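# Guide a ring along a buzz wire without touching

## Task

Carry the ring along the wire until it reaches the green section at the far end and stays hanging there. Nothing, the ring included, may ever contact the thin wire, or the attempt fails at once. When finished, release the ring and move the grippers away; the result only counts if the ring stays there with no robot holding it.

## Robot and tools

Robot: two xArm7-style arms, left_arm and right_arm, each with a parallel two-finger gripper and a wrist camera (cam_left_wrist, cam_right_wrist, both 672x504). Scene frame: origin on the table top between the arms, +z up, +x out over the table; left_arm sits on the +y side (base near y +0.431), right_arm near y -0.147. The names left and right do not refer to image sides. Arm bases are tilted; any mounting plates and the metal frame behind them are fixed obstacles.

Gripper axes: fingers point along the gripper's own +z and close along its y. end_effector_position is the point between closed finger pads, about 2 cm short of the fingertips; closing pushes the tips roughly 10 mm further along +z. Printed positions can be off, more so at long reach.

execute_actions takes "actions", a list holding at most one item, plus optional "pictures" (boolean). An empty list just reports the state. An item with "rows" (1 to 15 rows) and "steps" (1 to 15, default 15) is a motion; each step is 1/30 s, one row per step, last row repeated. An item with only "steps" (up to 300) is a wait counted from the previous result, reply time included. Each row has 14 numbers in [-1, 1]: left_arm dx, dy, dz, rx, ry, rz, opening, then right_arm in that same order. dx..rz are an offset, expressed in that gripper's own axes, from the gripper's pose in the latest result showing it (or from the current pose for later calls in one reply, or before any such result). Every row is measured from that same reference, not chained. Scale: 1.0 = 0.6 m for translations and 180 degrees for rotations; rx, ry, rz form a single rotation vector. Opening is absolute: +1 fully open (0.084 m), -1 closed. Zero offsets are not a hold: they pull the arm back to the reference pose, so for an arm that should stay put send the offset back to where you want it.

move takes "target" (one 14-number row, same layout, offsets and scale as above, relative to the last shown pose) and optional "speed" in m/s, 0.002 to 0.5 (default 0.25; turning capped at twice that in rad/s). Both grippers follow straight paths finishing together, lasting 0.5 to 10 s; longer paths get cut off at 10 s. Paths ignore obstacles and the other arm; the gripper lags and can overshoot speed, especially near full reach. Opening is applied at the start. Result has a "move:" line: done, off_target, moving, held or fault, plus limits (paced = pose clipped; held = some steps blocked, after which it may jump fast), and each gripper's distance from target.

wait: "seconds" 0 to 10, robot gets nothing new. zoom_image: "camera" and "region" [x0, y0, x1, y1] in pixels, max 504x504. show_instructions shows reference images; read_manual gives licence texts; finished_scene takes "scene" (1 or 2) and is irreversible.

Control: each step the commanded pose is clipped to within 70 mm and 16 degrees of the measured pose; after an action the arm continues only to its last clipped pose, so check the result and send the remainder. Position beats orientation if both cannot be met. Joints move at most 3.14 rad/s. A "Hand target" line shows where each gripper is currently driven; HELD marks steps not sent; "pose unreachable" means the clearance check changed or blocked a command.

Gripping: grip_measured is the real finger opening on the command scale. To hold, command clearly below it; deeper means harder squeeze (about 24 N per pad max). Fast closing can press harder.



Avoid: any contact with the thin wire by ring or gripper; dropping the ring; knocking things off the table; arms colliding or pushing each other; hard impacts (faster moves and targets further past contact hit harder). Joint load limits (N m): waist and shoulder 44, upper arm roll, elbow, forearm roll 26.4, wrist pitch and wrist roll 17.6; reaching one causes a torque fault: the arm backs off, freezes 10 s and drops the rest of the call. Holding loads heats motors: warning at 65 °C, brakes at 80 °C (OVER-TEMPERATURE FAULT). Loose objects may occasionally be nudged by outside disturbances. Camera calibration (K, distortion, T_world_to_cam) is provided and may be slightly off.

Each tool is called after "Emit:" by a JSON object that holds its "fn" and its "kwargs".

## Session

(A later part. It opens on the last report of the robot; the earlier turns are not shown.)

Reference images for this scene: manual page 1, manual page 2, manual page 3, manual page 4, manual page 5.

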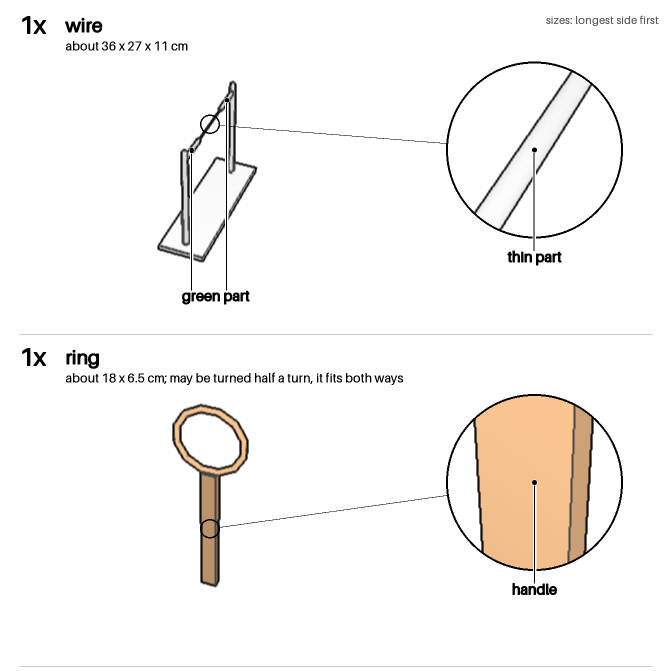

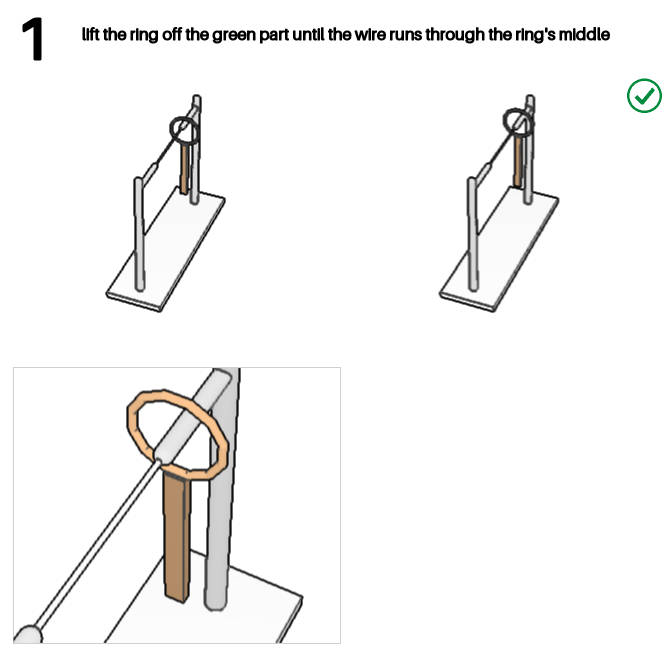

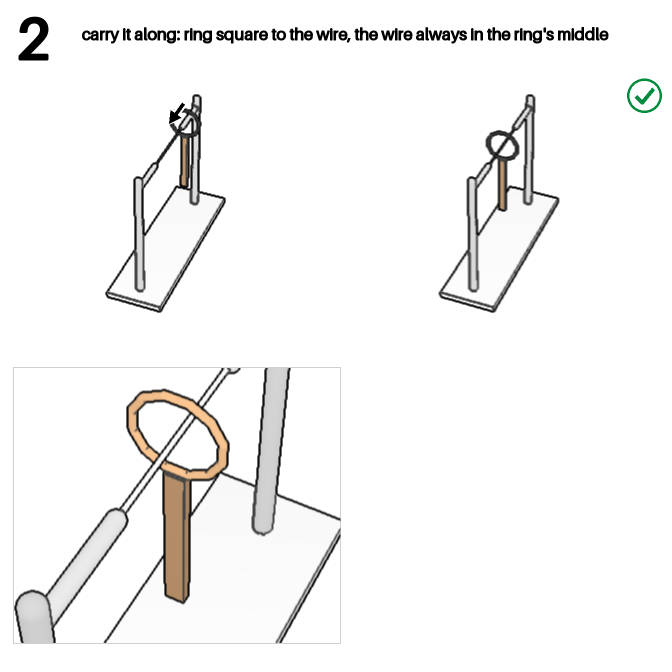

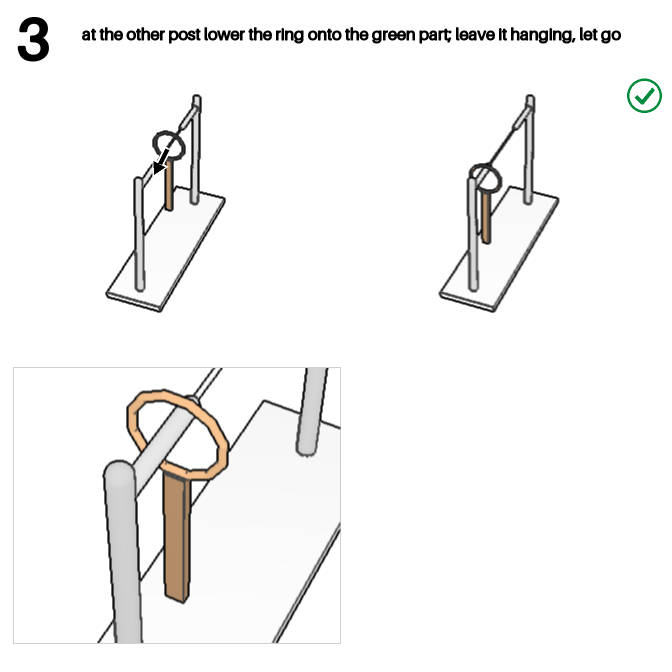

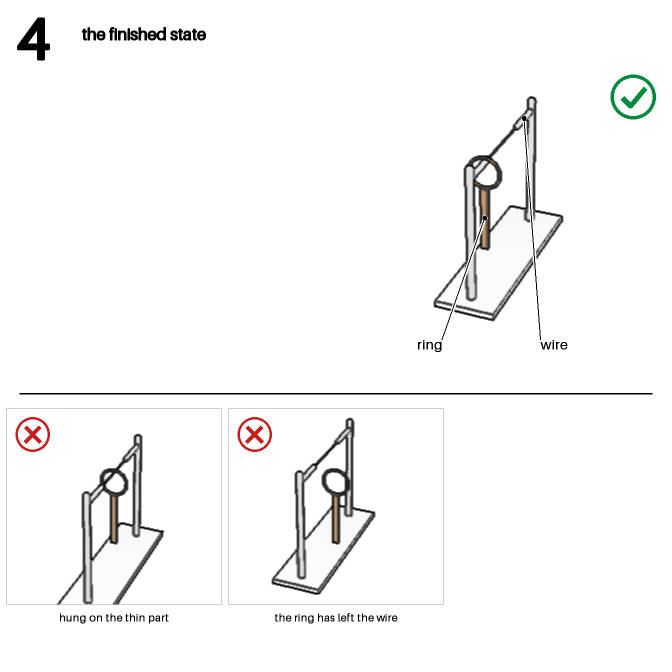

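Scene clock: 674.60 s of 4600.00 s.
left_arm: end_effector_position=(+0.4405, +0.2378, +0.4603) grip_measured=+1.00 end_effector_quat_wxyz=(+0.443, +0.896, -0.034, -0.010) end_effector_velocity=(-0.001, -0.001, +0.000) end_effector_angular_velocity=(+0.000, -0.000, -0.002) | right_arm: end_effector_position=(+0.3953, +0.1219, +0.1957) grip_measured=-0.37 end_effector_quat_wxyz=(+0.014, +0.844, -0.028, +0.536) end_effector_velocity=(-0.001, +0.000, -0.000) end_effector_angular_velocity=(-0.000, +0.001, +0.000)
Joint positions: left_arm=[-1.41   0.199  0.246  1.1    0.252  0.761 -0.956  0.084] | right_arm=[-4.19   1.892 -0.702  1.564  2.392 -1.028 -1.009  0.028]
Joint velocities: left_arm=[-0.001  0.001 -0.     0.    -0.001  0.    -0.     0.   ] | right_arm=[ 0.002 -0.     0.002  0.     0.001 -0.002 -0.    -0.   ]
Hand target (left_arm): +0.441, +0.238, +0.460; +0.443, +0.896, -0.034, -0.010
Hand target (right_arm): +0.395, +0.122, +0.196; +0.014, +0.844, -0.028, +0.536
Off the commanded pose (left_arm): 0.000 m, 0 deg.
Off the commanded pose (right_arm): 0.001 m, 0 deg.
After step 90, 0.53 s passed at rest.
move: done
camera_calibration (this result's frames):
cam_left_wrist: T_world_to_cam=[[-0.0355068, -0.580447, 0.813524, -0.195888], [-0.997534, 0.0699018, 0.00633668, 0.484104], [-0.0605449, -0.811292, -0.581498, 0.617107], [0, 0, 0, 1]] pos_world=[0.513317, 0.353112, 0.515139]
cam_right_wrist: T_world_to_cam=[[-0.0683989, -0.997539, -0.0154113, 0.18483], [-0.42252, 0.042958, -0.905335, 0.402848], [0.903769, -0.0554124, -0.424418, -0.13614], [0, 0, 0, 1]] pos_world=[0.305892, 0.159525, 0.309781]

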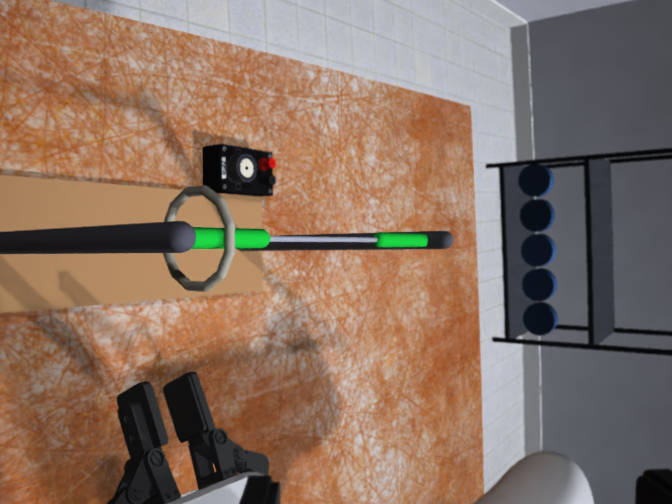

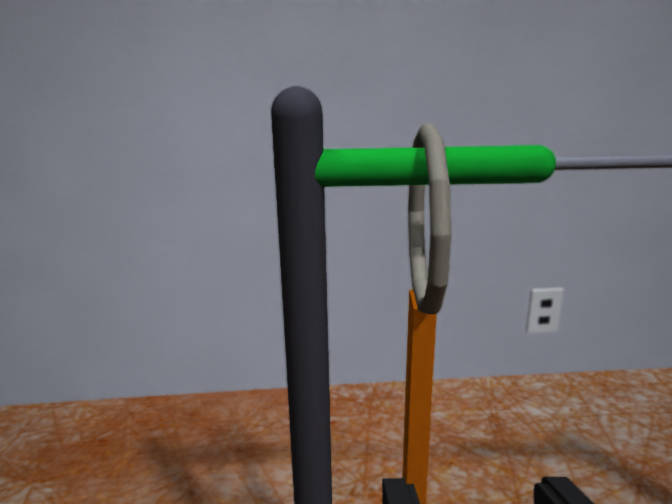

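Emit:
{"fn": "move", "kwargs": {"target": [0,0,0,0,0,0,1, 0,0.12,-0.08,0,0,0,-0.35], "speed": 0.12}}

Scene clock: 678.13 s of 4600.00 s.
left_arm: end_effector_position=(+0.4405, +0.2378, +0.4603) grip_measured=+1.00 end_effector_quat_wxyz=(+0.443, +0.896, -0.034, -0.010) end_effector_velocity=(-0.000, -0.000, +0.001) end_effector_angular_velocity=(-0.000, -0.003, -0.001) | right_arm: end_effector_position=(+0.3479, +0.0527, +0.2157) grip_measured=-0.37 end_effector_quat_wxyz=(+0.014, +0.844, -0.029, +0.536) end_effector_velocity=(-0.000, -0.001, -0.000) end_effector_angular_velocity=(-0.001, +0.002, +0.000)
Joint positions: left_arm=[-1.41   0.199  0.246  1.1    0.252  0.761 -0.956  0.084] | right_arm=[-3.945  1.73  -0.613  1.222  2.45  -0.986 -0.943  0.028]
Joint velocities: left_arm=[-0.002  0.     0.    -0.     0.002 -0.    -0.     0.   ] | right_arm=[ 0.001 -0.002  0.001 -0.004  0.001  0.001  0.    -0.   ]
Hand target (left_arm): +0.441, +0.238, +0.460; +0.443, +0.896, -0.034, -0.010
Hand target (right_arm): +0.348, +0.053, +0.216; +0.014, +0.844, -0.029, +0.536
Off the commanded pose (left_arm): 0.000 m, 0 deg.
Off the commanded pose (right_arm): 0.000 m, 0 deg.
move: done
camera_calibration (this result's frames):
cam_left_wrist: T_world_to_cam=[[-0.0355069, -0.580447, 0.813524, -0.195888], [-0.997534, 0.0699018, 0.00633653, 0.484104], [-0.0605447, -0.811292, -0.581497, 0.617107], [0, 0, 0, 1]] pos_world=[0.513318, 0.353112, 0.515139]
cam_right_wrist: T_world_to_cam=[[-0.068844, -0.99751, -0.0153199, 0.112912], [-0.422334, 0.0430533, -0.905417, 0.403837], [0.903822, -0.0558624, -0.424246, -0.0886539], [0, 0, 0, 1]] pos_world=[0.258454, 0.0902922, 0.329759]

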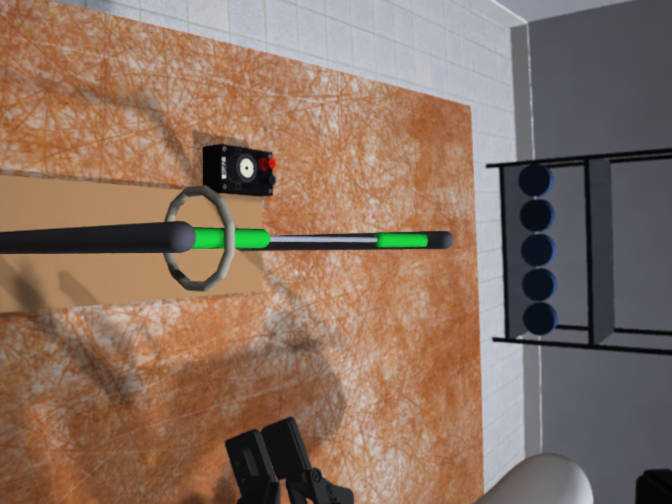

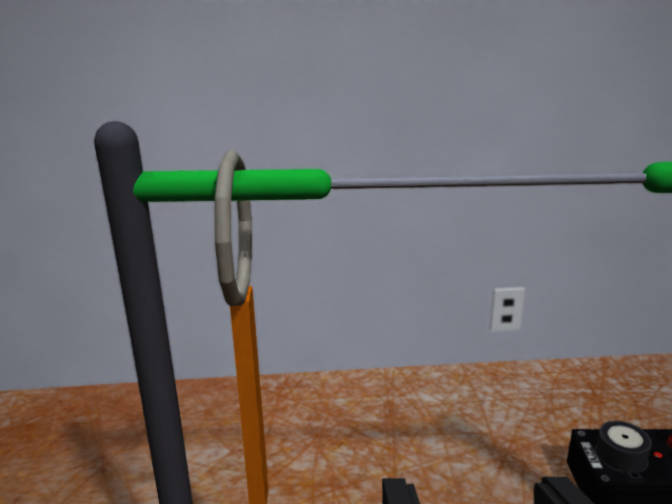

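Emit:
{"fn": "finished_scene", "kwargs": {"scene": 2}}

The scene is finished: the task was done.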